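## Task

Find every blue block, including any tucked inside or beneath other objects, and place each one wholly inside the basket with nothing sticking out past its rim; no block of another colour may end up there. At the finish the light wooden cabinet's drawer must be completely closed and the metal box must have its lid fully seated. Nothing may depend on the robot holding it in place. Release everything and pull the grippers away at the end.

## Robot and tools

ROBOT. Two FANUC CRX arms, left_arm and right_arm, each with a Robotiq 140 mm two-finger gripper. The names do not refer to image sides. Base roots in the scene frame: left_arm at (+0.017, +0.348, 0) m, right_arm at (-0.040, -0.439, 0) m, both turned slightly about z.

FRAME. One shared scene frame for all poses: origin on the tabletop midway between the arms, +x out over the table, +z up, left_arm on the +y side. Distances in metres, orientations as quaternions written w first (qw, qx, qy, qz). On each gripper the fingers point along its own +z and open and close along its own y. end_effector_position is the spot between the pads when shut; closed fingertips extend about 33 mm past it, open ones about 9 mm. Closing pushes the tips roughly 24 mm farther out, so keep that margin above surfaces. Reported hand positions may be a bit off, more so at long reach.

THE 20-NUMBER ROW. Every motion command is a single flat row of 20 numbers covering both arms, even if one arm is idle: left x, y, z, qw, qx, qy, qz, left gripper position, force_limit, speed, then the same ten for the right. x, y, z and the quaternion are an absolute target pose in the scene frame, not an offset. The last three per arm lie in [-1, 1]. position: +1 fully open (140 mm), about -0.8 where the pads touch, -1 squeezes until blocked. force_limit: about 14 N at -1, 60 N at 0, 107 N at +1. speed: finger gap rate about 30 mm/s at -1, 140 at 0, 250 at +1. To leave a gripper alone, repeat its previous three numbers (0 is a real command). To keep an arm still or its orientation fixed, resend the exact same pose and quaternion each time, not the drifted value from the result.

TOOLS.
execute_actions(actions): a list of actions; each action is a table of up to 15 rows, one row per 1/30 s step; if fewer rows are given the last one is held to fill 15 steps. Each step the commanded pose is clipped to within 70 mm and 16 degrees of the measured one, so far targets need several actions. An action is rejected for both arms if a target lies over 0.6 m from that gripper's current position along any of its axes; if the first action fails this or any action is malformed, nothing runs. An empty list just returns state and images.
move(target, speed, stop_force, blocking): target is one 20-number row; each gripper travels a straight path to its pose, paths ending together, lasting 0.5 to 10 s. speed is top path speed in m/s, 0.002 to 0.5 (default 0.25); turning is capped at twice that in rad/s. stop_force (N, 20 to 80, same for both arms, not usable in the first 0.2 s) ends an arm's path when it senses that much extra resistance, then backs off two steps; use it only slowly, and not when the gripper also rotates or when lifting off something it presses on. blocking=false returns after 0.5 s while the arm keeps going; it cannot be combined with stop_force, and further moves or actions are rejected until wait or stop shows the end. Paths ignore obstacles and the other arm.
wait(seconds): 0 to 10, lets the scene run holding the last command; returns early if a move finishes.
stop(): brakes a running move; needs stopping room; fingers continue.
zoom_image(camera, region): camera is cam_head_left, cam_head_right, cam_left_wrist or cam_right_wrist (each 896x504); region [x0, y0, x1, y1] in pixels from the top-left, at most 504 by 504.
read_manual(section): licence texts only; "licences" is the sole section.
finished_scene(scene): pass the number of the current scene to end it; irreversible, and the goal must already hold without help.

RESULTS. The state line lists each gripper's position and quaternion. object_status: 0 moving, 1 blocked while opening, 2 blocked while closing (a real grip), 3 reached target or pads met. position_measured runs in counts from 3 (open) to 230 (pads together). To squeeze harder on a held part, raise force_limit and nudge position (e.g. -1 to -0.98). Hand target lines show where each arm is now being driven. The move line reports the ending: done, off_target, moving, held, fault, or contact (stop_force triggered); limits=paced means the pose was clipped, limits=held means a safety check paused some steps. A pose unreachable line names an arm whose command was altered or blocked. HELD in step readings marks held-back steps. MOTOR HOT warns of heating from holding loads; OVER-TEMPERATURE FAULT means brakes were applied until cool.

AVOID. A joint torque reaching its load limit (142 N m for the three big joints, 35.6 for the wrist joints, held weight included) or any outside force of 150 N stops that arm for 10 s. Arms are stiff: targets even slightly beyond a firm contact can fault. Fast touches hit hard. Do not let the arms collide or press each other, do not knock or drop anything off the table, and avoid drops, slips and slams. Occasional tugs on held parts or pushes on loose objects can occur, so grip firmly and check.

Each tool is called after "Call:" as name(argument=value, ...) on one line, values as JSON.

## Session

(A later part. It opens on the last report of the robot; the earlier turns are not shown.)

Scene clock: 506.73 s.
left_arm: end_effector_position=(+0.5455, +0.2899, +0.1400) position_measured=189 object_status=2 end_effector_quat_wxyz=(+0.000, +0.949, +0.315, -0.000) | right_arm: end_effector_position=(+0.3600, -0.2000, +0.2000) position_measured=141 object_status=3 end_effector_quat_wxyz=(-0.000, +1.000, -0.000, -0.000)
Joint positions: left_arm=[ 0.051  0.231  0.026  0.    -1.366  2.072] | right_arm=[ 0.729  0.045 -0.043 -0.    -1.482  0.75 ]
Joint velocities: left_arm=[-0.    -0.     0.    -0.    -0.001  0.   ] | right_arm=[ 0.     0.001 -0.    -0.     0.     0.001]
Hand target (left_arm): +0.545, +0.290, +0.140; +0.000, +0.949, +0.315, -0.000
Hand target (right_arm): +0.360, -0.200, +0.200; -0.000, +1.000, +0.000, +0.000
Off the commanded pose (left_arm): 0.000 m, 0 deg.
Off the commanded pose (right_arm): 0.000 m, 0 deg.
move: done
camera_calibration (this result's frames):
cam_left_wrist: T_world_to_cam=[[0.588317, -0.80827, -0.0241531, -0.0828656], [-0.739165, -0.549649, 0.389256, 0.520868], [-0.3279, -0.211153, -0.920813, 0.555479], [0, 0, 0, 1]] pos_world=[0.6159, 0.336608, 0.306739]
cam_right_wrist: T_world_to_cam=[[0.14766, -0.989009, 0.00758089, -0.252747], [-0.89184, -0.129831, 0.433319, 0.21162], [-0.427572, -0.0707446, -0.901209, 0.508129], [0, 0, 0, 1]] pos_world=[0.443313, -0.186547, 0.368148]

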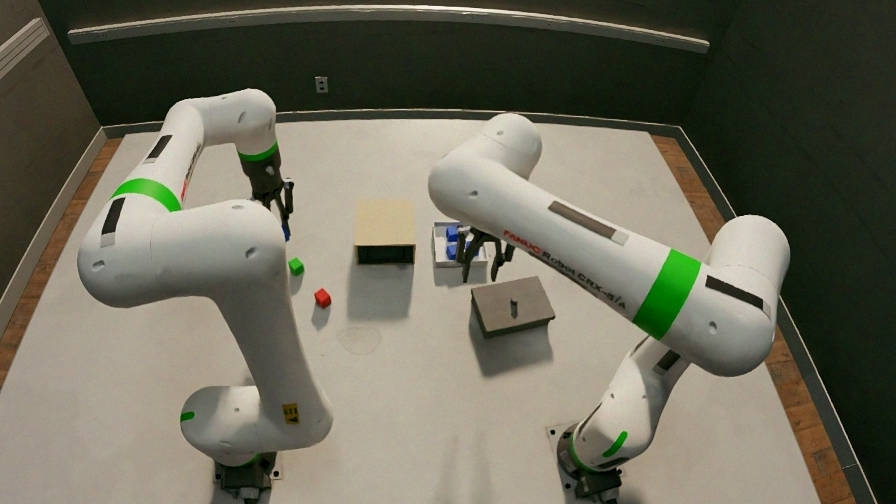

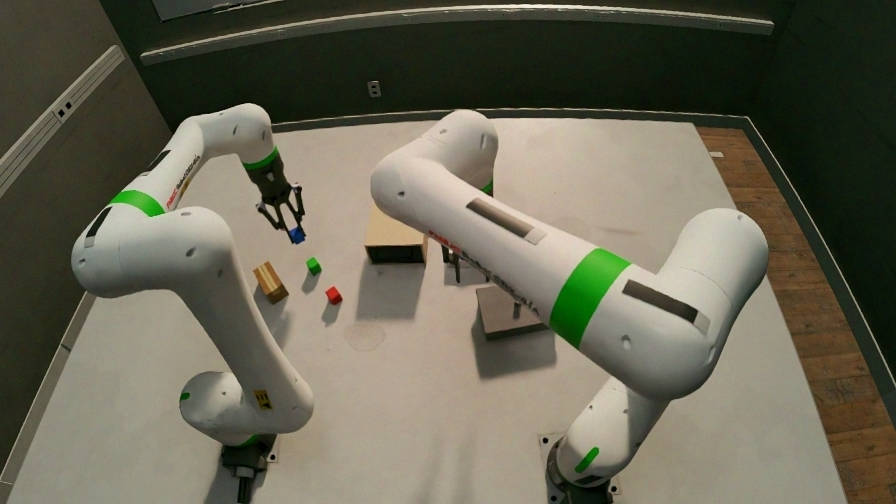

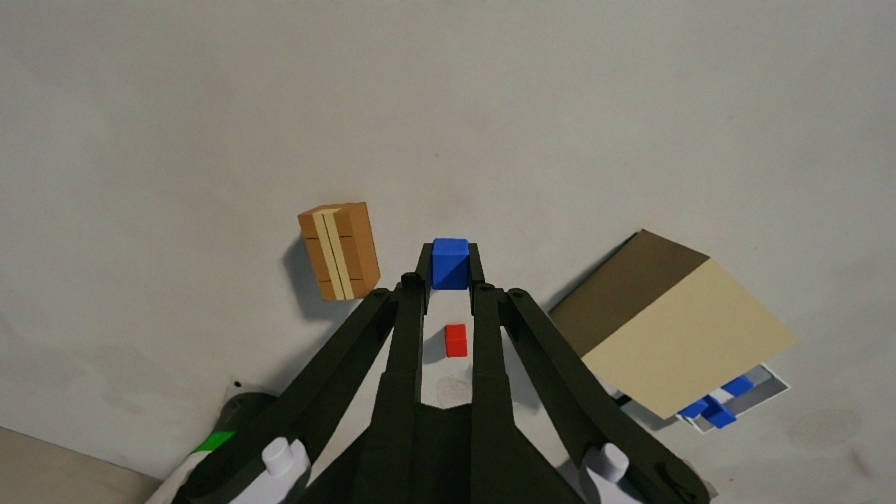

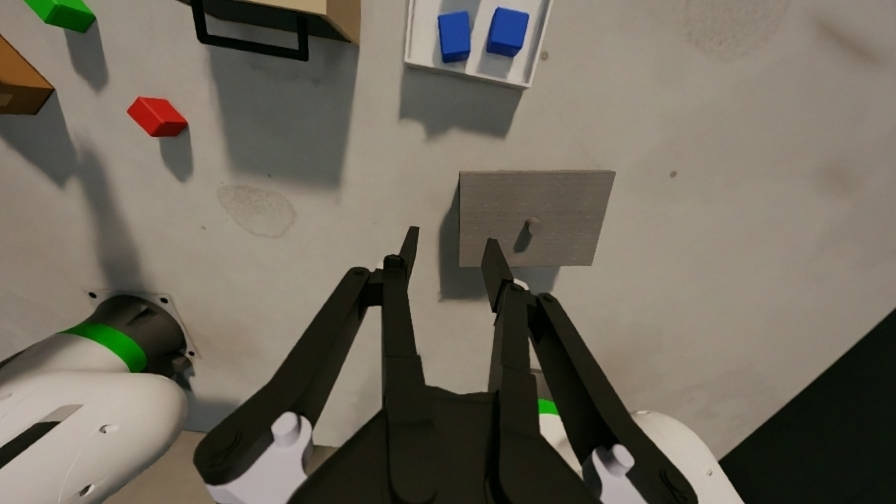

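Call:
move(target=[0.38,-0.05,0.12,0,1,0,0,-1,0,0, 0.36,-0.36,0.2,0,1,0,0,-0.1,0,0], speed=0.25)

Call:
move(target=[0.38,-0.05,0.045,0,1,0,0,-1,0,0, 0.36,-0.36,0.2,0,1,0,0,-0.1,0,0], speed=0.08)

Call:
move(target=[0.38,-0.05,0.045,0,1,0,0,-0.1,0,0, 0.36,-0.36,0.2,0,1,0,0,-0.1,0,0])

Call:
move(target=[0.38,-0.05,0.14,0,1,0,0,-0.1,0,0, 0.36,-0.36,0.2,0,1,0,0,-0.1,0,0], speed=0.15)

Call:
move(target=[0.35,0.30,0.25,0,1,0,0,-0.1,0,0, 0.35,-0.05,0.15,0,1,0,0,-0.1,0,0], speed=0.25)

Scene clock: 518.07 s.
left_arm: end_effector_position=(+0.3805, -0.0494, +0.1200) position_measured=189 object_status=2 end_effector_quat_wxyz=(-0.001, +1.000, +0.000, -0.000) | right_arm: end_effector_position=(+0.3608, -0.3601, +0.2000) position_measured=141 object_status=3 end_effector_quat_wxyz=(+0.000, +1.000, +0.000, +0.000)
Joint positions: left_arm=[-0.675  0.261  0.015 -0.001 -1.327  2.158] | right_arm=[ 0.427 -0.102 -0.187  0.001 -1.485  1.052]
Joint velocities: left_arm=[-0.001  0.001 -0.001  0.     0.001  0.001] | right_arm=[ 0.     0.001  0.001 -0.003  0.001  0.   ]
Hand target (left_arm): +0.380, -0.049, +0.120; -0.001, +1.000, +0.000, -0.000
Hand target (right_arm): +0.361, -0.360, +0.200; +0.000, +1.000, +0.000, +0.000
Off the commanded pose (left_arm): 0.001 m, 0 deg.
Off the commanded pose (right_arm): 0.001 m, 0 deg.
move: done
camera_calibration (this result's frames):
cam_left_wrist: T_world_to_cam=[[-0.0108519, -0.999591, -0.0264654, -0.0417532], [-0.921014, -0.000314473, 0.38953, 0.316505], [-0.389379, 0.0286021, -0.920633, 0.446532], [0, 0, 0, 1]] pos_world=[0.464923, -0.0544083, 0.286699]
cam_right_wrist: T_world_to_cam=[[0.147684, -0.989001, 0.00818695, -0.411345], [-0.892207, -0.129649, 0.432618, 0.191889], [-0.426798, -0.0711953, -0.90154, 0.496752], [0, 0, 0, 1]] pos_world=[0.443967, -0.346576, 0.368195]

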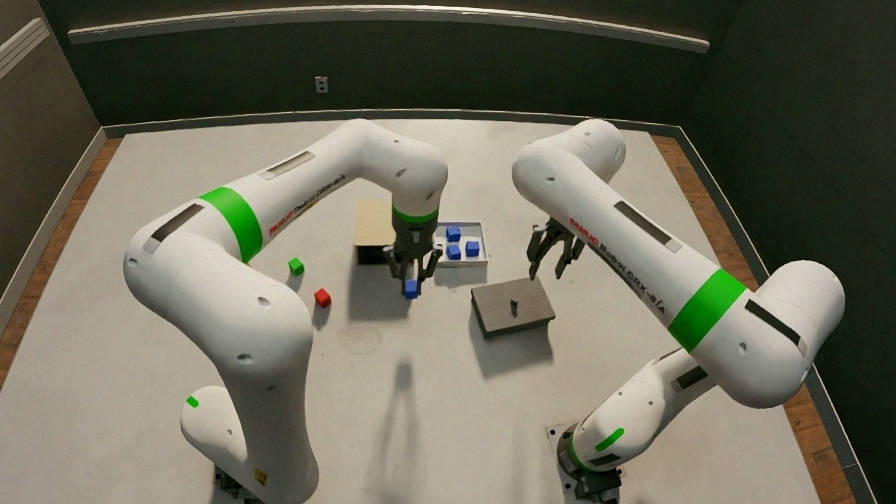

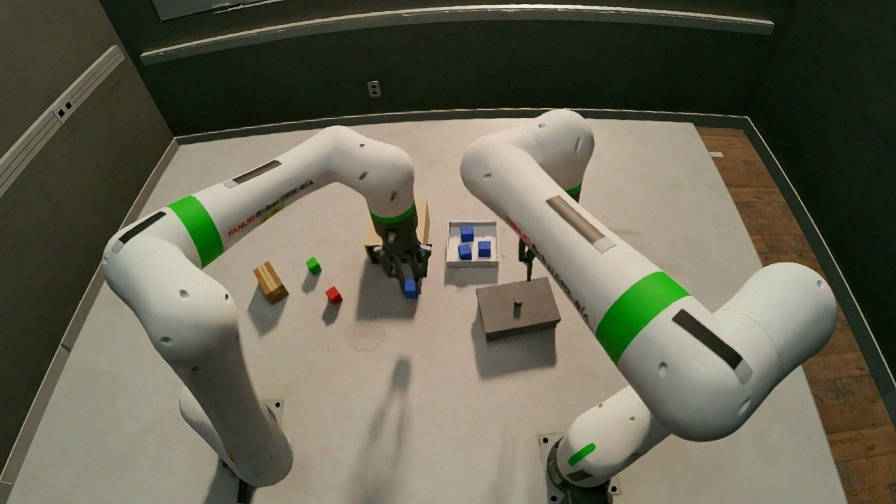

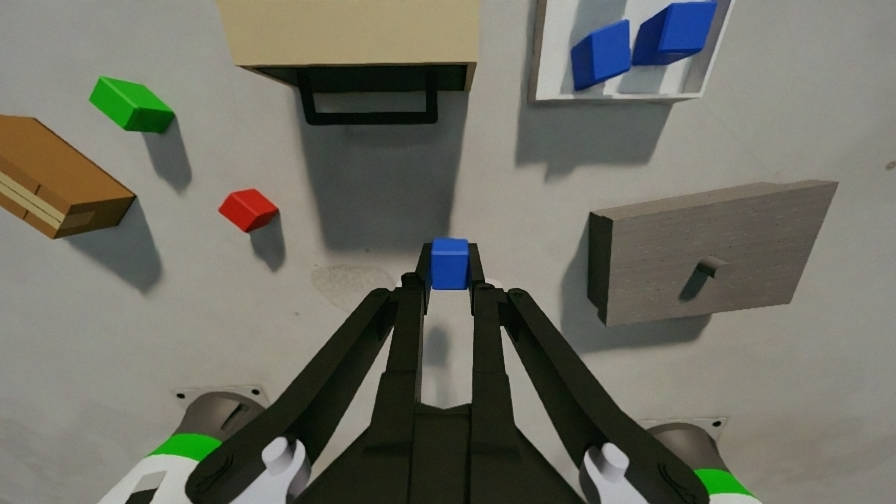

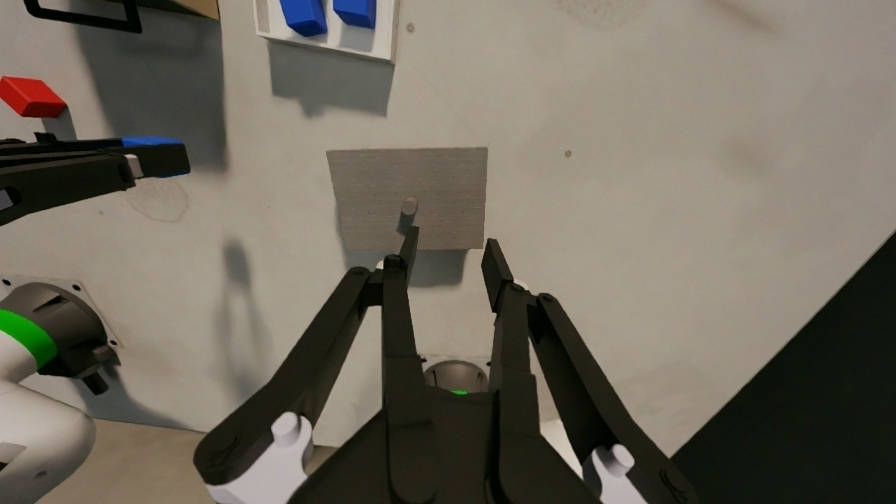

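Scene clock: 519.33 s.
left_arm: end_effector_position=(+0.3800, -0.0500, +0.0450) position_measured=189 object_status=2 end_effector_quat_wxyz=(-0.000, +1.000, +0.000, +0.000) | right_arm: end_effector_position=(+0.3600, -0.3600, +0.2000) position_measured=141 object_status=3 end_effector_quat_wxyz=(-0.000, +1.000, -0.000, -0.000)
Joint positions: left_arm=[-0.675  0.319 -0.095 -0.    -1.157  2.158] | right_arm=[ 0.427 -0.104 -0.188 -0.    -1.486  1.052]
Joint velocities: left_arm=[-0.     0.001 -0.    -0.     0.    -0.   ] | right_arm=[ 0.    -0.001  0.     0.     0.001  0.001]
Hand target (left_arm): +0.380, -0.050, +0.045; -0.000, +1.000, +0.000, +0.000
Hand target (right_arm): +0.360, -0.360, +0.200; -0.000, +1.000, -0.000, -0.000
Off the commanded pose (left_arm): 0.000 m, 0 deg.
Off the commanded pose (right_arm): 0.000 m, 0 deg.
move: done
camera_calibration (this result's frames):
cam_left_wrist: T_world_to_cam=[[-0.0107293, -0.999642, -0.0245098, -0.0444435], [-0.921227, 0.00034927, 0.389026, 0.345441], [-0.388879, 0.0267531, -0.920901, 0.377068], [0, 0, 0, 1]] pos_world=[0.464386, -0.0546359, 0.211767]
cam_right_wrist: T_world_to_cam=[[0.147659, -0.989009, 0.00758139, -0.41099], [-0.891841, -0.12983, 0.433317, 0.190849], [-0.42757, -0.0707447, -0.90121, 0.49681], [0, 0, 0, 1]] pos_world=[0.443315, -0.346548, 0.368148]

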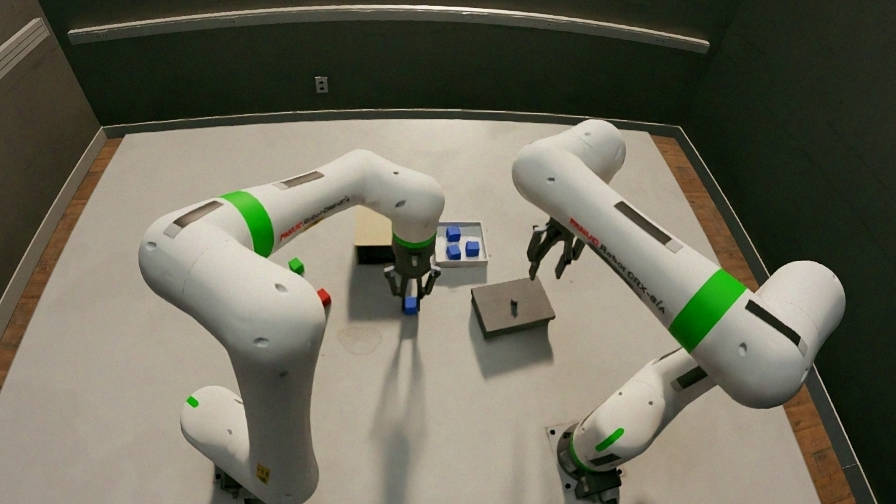

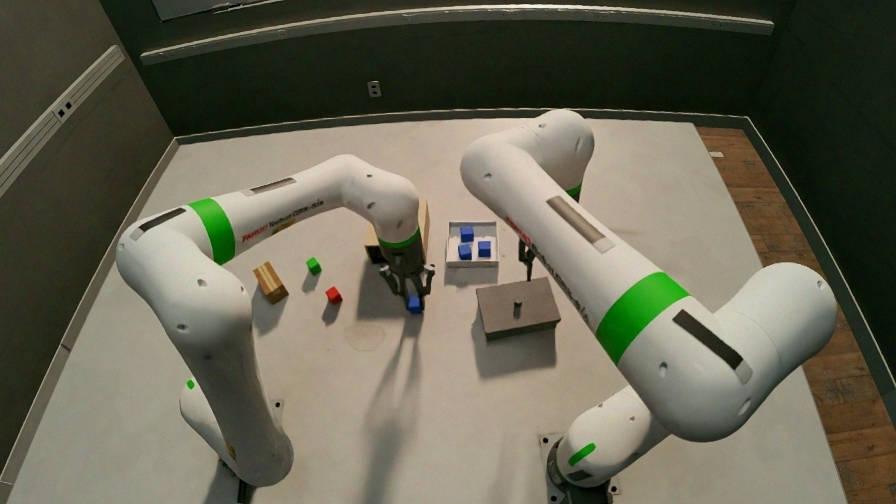

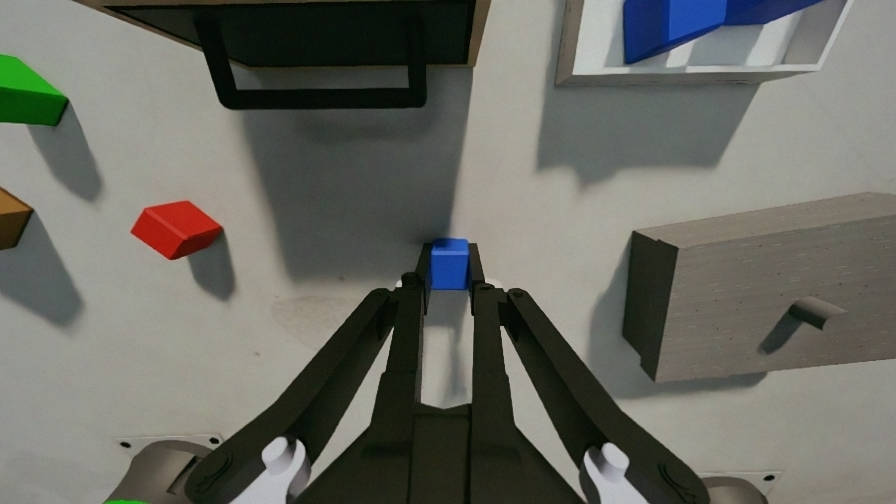

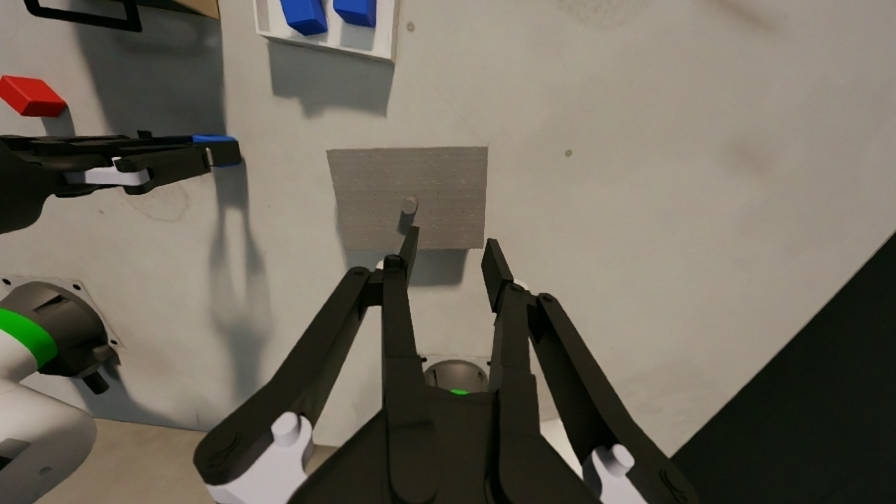

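Scene clock: 520.03 s.
left_arm: end_effector_position=(+0.3800, -0.0500, +0.0450) position_measured=141 object_status=3 end_effector_quat_wxyz=(-0.000, +1.000, +0.000, -0.000) | right_arm: end_effector_position=(+0.3600, -0.3600, +0.2000) position_measured=141 object_status=3 end_effector_quat_wxyz=(-0.000, +1.000, +0.000, -0.000)
Joint positions: left_arm=[-0.675  0.319 -0.095 -0.    -1.157  2.158] | right_arm=[ 0.427 -0.104 -0.188 -0.    -1.486  1.052]
Joint velocities: left_arm=[ 0.     0.001 -0.001  0.     0.001 -0.001] | right_arm=[ 0.001 -0.     0.    -0.     0.     0.   ]
Hand target (left_arm): +0.380, -0.050, +0.045; -0.000, +1.000, +0.000, +0.000
Hand target (right_arm): +0.360, -0.360, +0.200; -0.000, +1.000, +0.000, -0.000
Off the commanded pose (left_arm): 0.000 m, 0 deg.
Off the commanded pose (right_arm): 0.000 m, 0 deg.
move: done
camera_calibration (this result's frames):
cam_left_wrist: T_world_to_cam=[[-0.0109156, -0.99964, -0.0245038, -0.0443664], [-0.921192, 0.000520869, 0.389108, 0.345408], [-0.388955, 0.0268201, -0.920866, 0.377037], [0, 0, 0, 1]] pos_world=[0.464354, -0.0546425, 0.211712]
cam_right_wrist: T_world_to_cam=[[0.14766, -0.989009, 0.00758141, -0.410988], [-0.891841, -0.129831, 0.433317, 0.190849], [-0.42757, -0.0707449, -0.90121, 0.49681], [0, 0, 0, 1]] pos_world=[0.443314, -0.346546, 0.368148]

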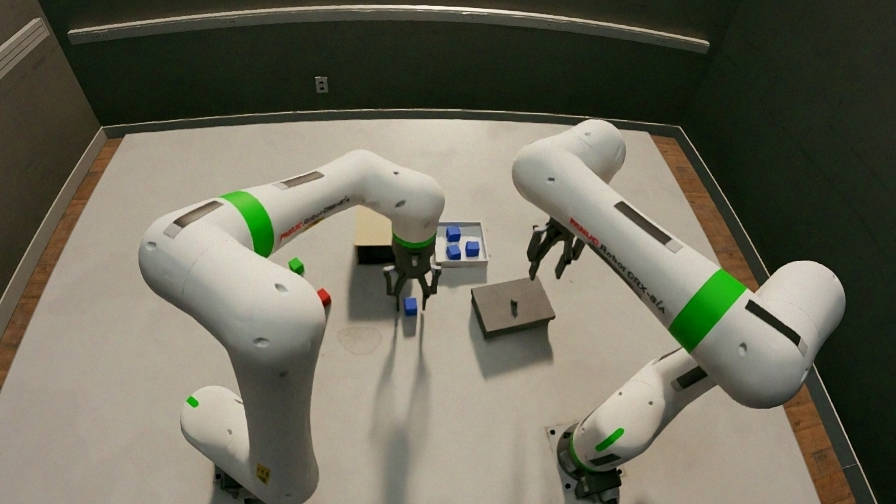

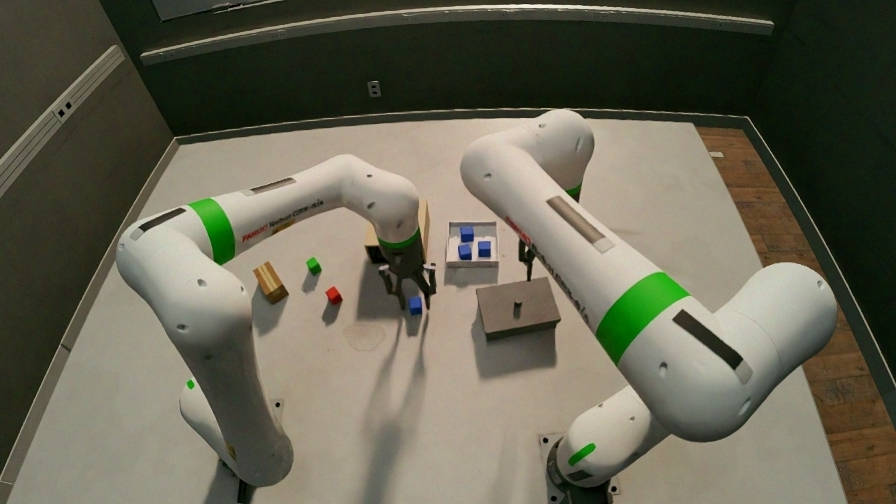

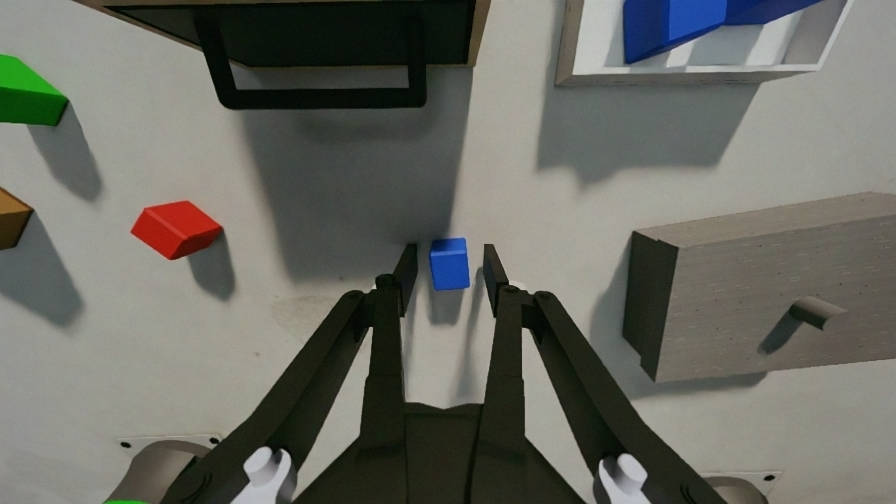

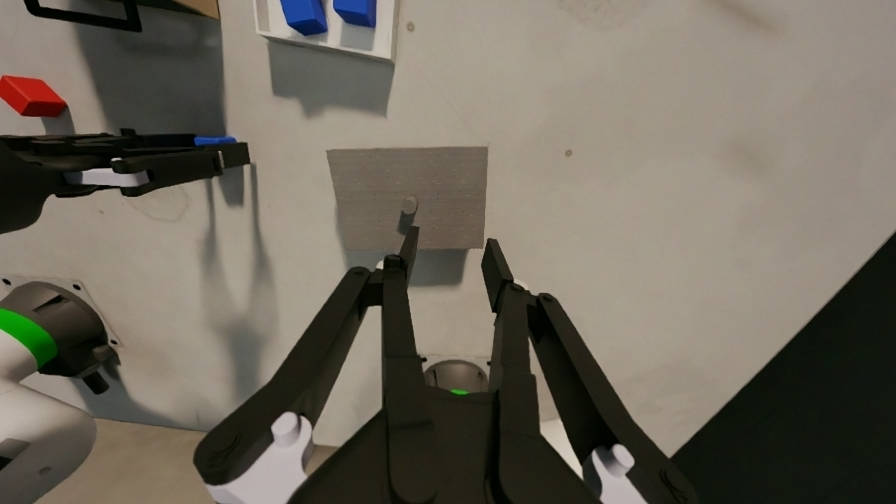

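Scene clock: 521.00 s.
left_arm: end_effector_position=(+0.3799, -0.0501, +0.1400) position_measured=141 object_status=3 end_effector_quat_wxyz=(+0.000, +1.000, -0.000, -0.000) | right_arm: end_effector_position=(+0.3600, -0.3600, +0.2000) position_measured=141 object_status=3 end_effector_quat_wxyz=(-0.000, +1.000, +0.000, -0.000)
Joint positions: left_arm=[-0.675  0.248  0.047  0.    -1.37   2.158] | right_arm=[ 0.427 -0.104 -0.188 -0.    -1.486  1.052]
Joint velocities: left_arm=[ 0.    -0.     0.001 -0.     0.001  0.002] | right_arm=[-0.001 -0.001 -0.    -0.    -0.002  0.   ]
Hand target (left_arm): +0.380, -0.050, +0.140; +0.000, +1.000, -0.000, -0.000
Hand target (right_arm): +0.360, -0.360, +0.200; -0.000, +1.000, +0.000, +0.000
Off the commanded pose (left_arm): 0.000 m, 0 deg.
Off the commanded pose (right_arm): 0.000 m, 0 deg.
move: done
camera_calibration (this result's frames):
cam_left_wrist: T_world_to_cam=[[-0.0113209, -0.999644, -0.0241571, -0.0420286], [-0.921122, 0.0010246, 0.389272, 0.308303], [-0.389109, 0.0266585, -0.920806, 0.464567], [0, 0, 0, 1]] pos_world=[0.464276, -0.0547142, 0.306747]
cam_right_wrist: T_world_to_cam=[[0.14766, -0.989009, 0.00758128, -0.410988], [-0.891841, -0.129831, 0.433317, 0.190849], [-0.42757, -0.0707448, -0.90121, 0.49681], [0, 0, 0, 1]] pos_world=[0.443314, -0.346546, 0.368148]

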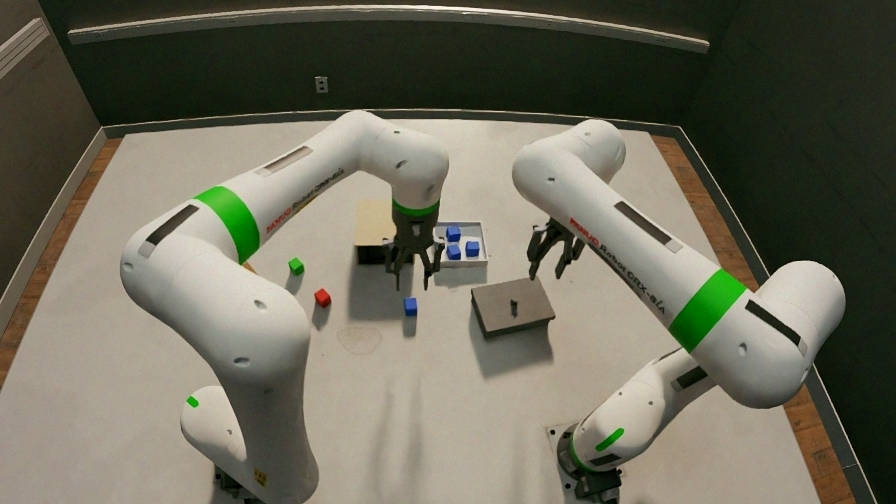

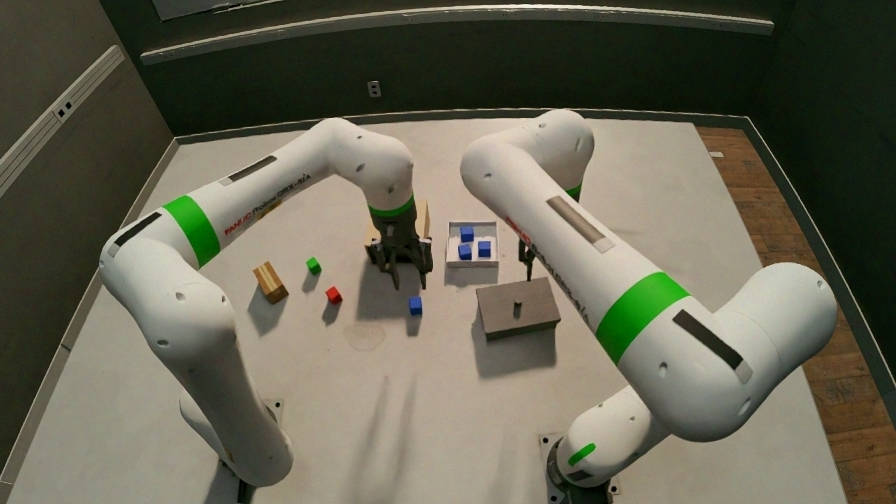

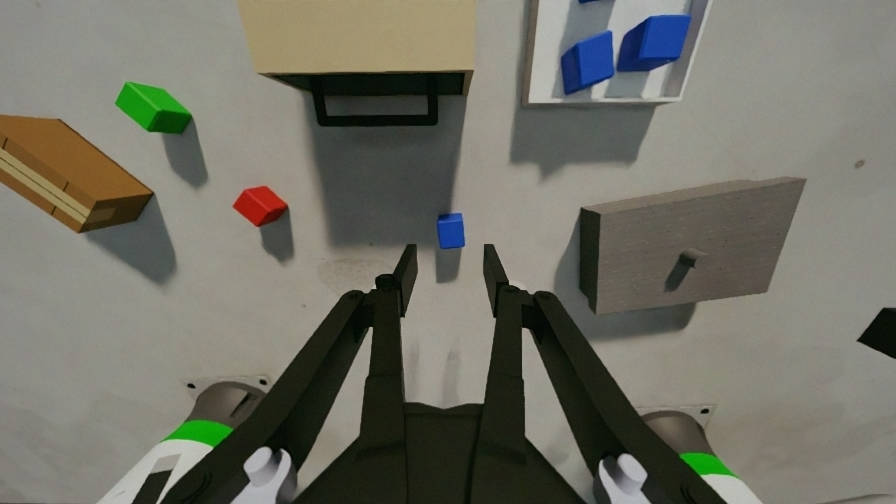

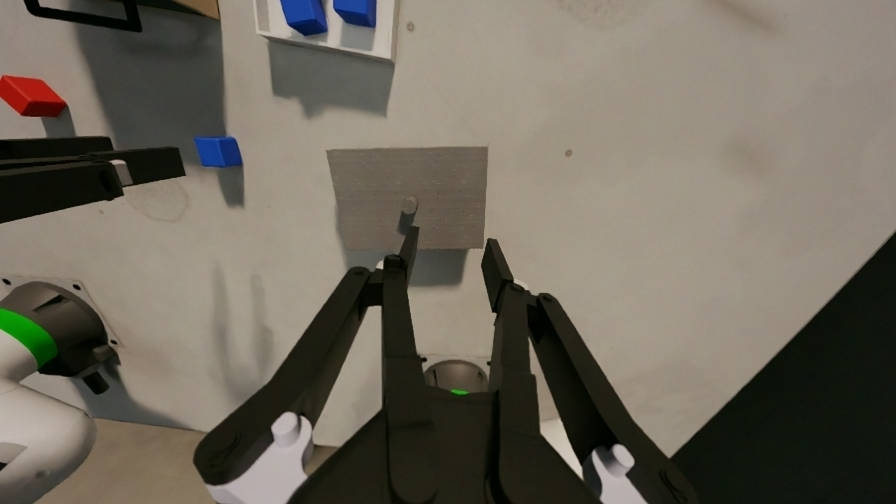

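Scene clock: 522.97 s.
left_arm: end_effector_position=(+0.3496, +0.2990, +0.2500) position_measured=141 object_status=3 end_effector_quat_wxyz=(+0.001, +1.000, -0.000, +0.000) | right_arm: end_effector_position=(+0.3486, -0.0499, +0.1501) position_measured=141 object_status=3 end_effector_quat_wxyz=(-0.000, +1.000, -0.000, -0.001)
Joint positions: left_arm=[ 0.167 -0.297 -0.229  0.002 -1.638  1.315] | right_arm=[ 0.932  0.272  0.102 -0.001 -1.4    0.547]
Joint velocities: left_arm=[ 0.001 -0.001  0.    -0.     0.001 -0.001] | right_arm=[-0.     0.     0.001  0.    -0.001  0.001]
Hand target (left_arm): +0.350, +0.299, +0.250; +0.001, +1.000, -0.000, +0.000
Hand target (right_arm): +0.349, -0.050, +0.150; -0.000, +1.000, -0.000, -0.001
Off the commanded pose (left_arm): 0.001 m, 0 deg.
Off the commanded pose (right_arm): 0.001 m, 0 deg.
move: done
camera_calibration (this result's frames):
cam_left_wrist: T_world_to_cam=[[-0.0114051, -0.999687, -0.0222522, 0.308808], [-0.921524, 0.00186972, 0.388317, 0.237397], [-0.388154, 0.0249347, -0.921257, 0.544993], [0, 0, 0, 1]] pos_world=[0.43383, 0.294678, 0.416765]
cam_right_wrist: T_world_to_cam=[[0.147552, -0.98903, 0.00696581, -0.102138], [-0.891303, -0.129913, 0.434397, 0.24222], [-0.428727, -0.070305, -0.900694, 0.469265], [0, 0, 0, 1]] pos_world=[0.432149, -0.0365586, 0.318156]

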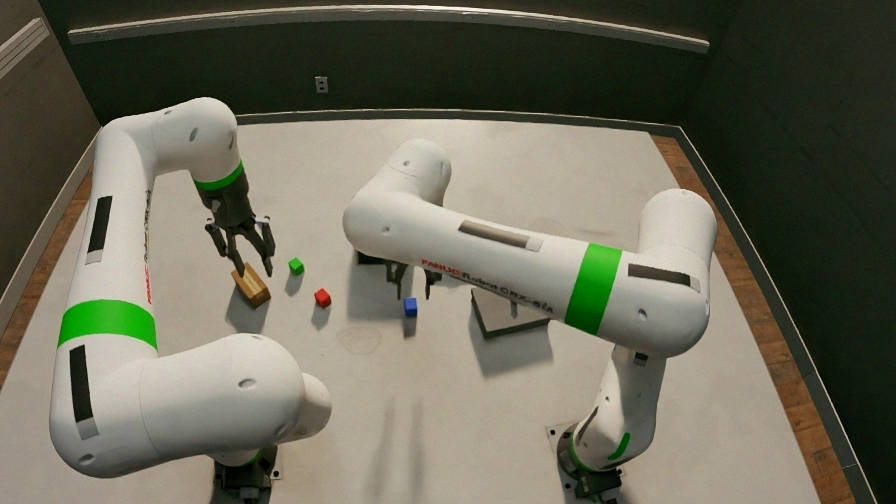

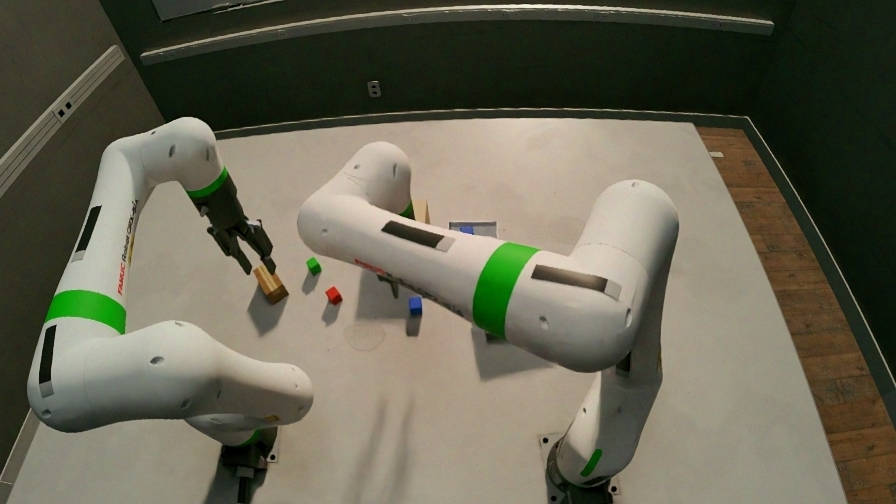

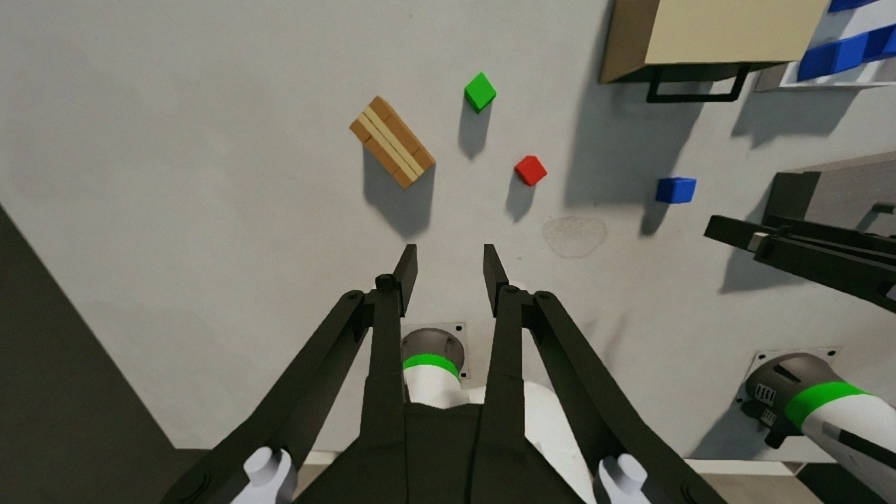

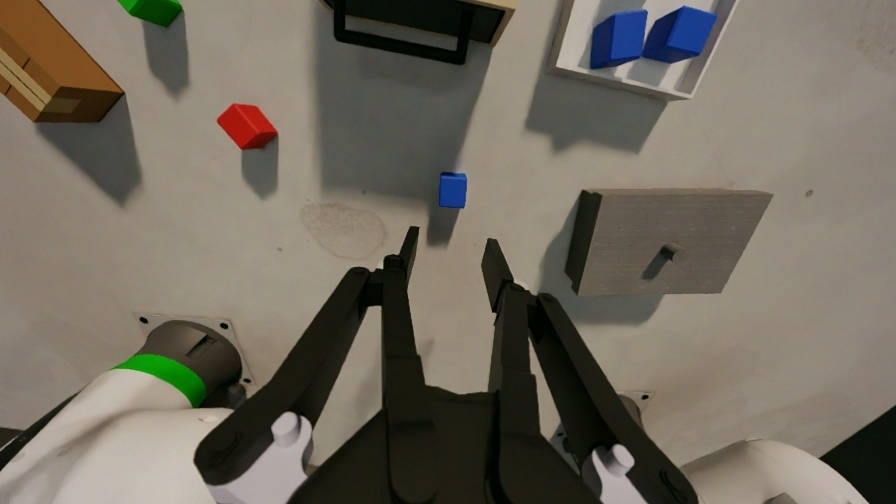

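Block at about (0.375,−0.05). Descend partway and check.

Call:
move(target=[0.35,0.30,0.25,0,1,0,0,-0.1,0,0, 0.376,-0.05,0.075,0,1,0,0,-0.1,0,0], speed=0.12)

Scene clock: 529.33 s.
left_arm: end_effector_position=(+0.3500, +0.3000, +0.2500) position_measured=141 object_status=3 end_effector_quat_wxyz=(+0.000, +1.000, -0.000, +0.000) | right_arm: end_effector_position=(+0.3761, -0.0498, +0.0751) position_measured=141 object_status=3 end_effector_quat_wxyz=(-0.000, +1.000, -0.000, +0.000)
Joint positions: left_arm=[ 0.167 -0.295 -0.227  0.    -1.639  1.315] | right_arm=[ 0.891  0.365  0.042  0.    -1.248  0.588]
Joint velocities: left_arm=[ 0.     0.     0.002 -0.001 -0.001  0.003] | right_arm=[ 0.     0.001  0.001 -0.     0.002 -0.   ]
Hand target (left_arm): +0.350, +0.300, +0.250; +0.000, +1.000, +0.000, +0.000
Hand target (right_arm): +0.376, -0.050, +0.075; +0.000, +1.000, -0.000, +0.000
Off the commanded pose (left_arm): 0.000 m, 0 deg.
Off the commanded pose (right_arm): 0.000 m, 0 deg.
move: done
camera_calibration (this result's frames):
cam_left_wrist: T_world_to_cam=[[-0.0111166, -0.999638, -0.0244854, 0.310268], [-0.921203, 0.00071409, 0.389082, 0.237772], [-0.388924, 0.0268813, -0.920878, 0.544748], [0, 0, 0, 1]] pos_world=[0.434351, 0.295343, 0.416731]
cam_right_wrist: T_world_to_cam=[[0.147482, -0.989036, 0.00760334, -0.105613], [-0.891963, -0.129677, 0.433112, 0.299688], [-0.427378, -0.070658, -0.901308, 0.412976], [0, 0, 0, 1]] pos_world=[0.459383, -0.0364125, 0.243223]

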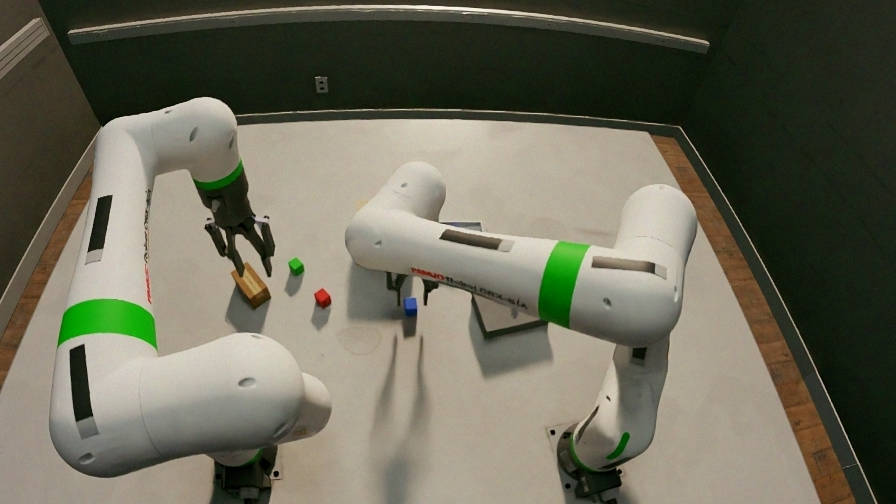

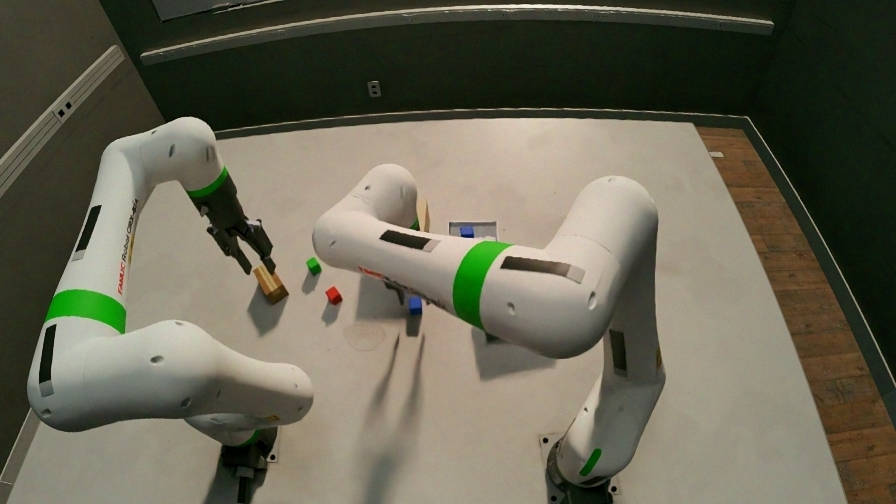

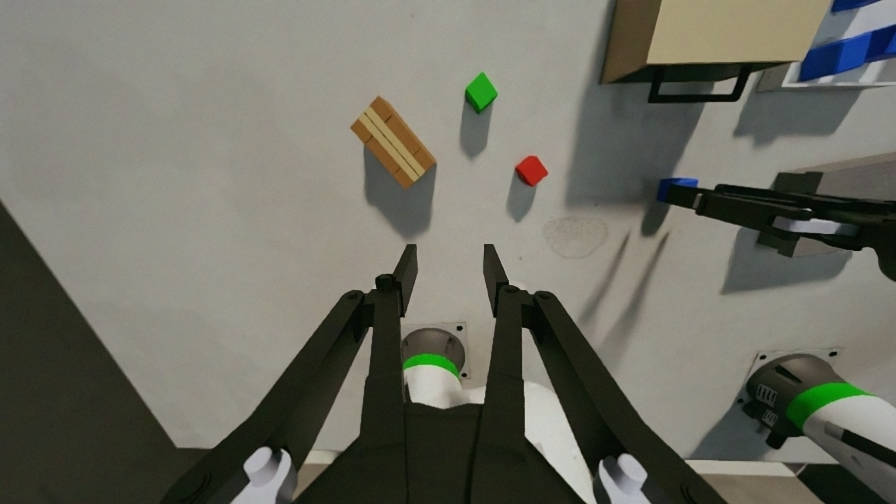

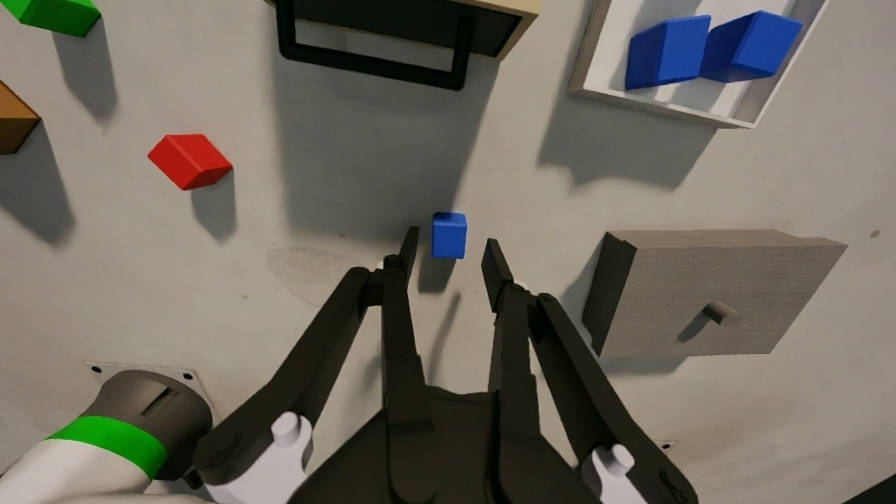

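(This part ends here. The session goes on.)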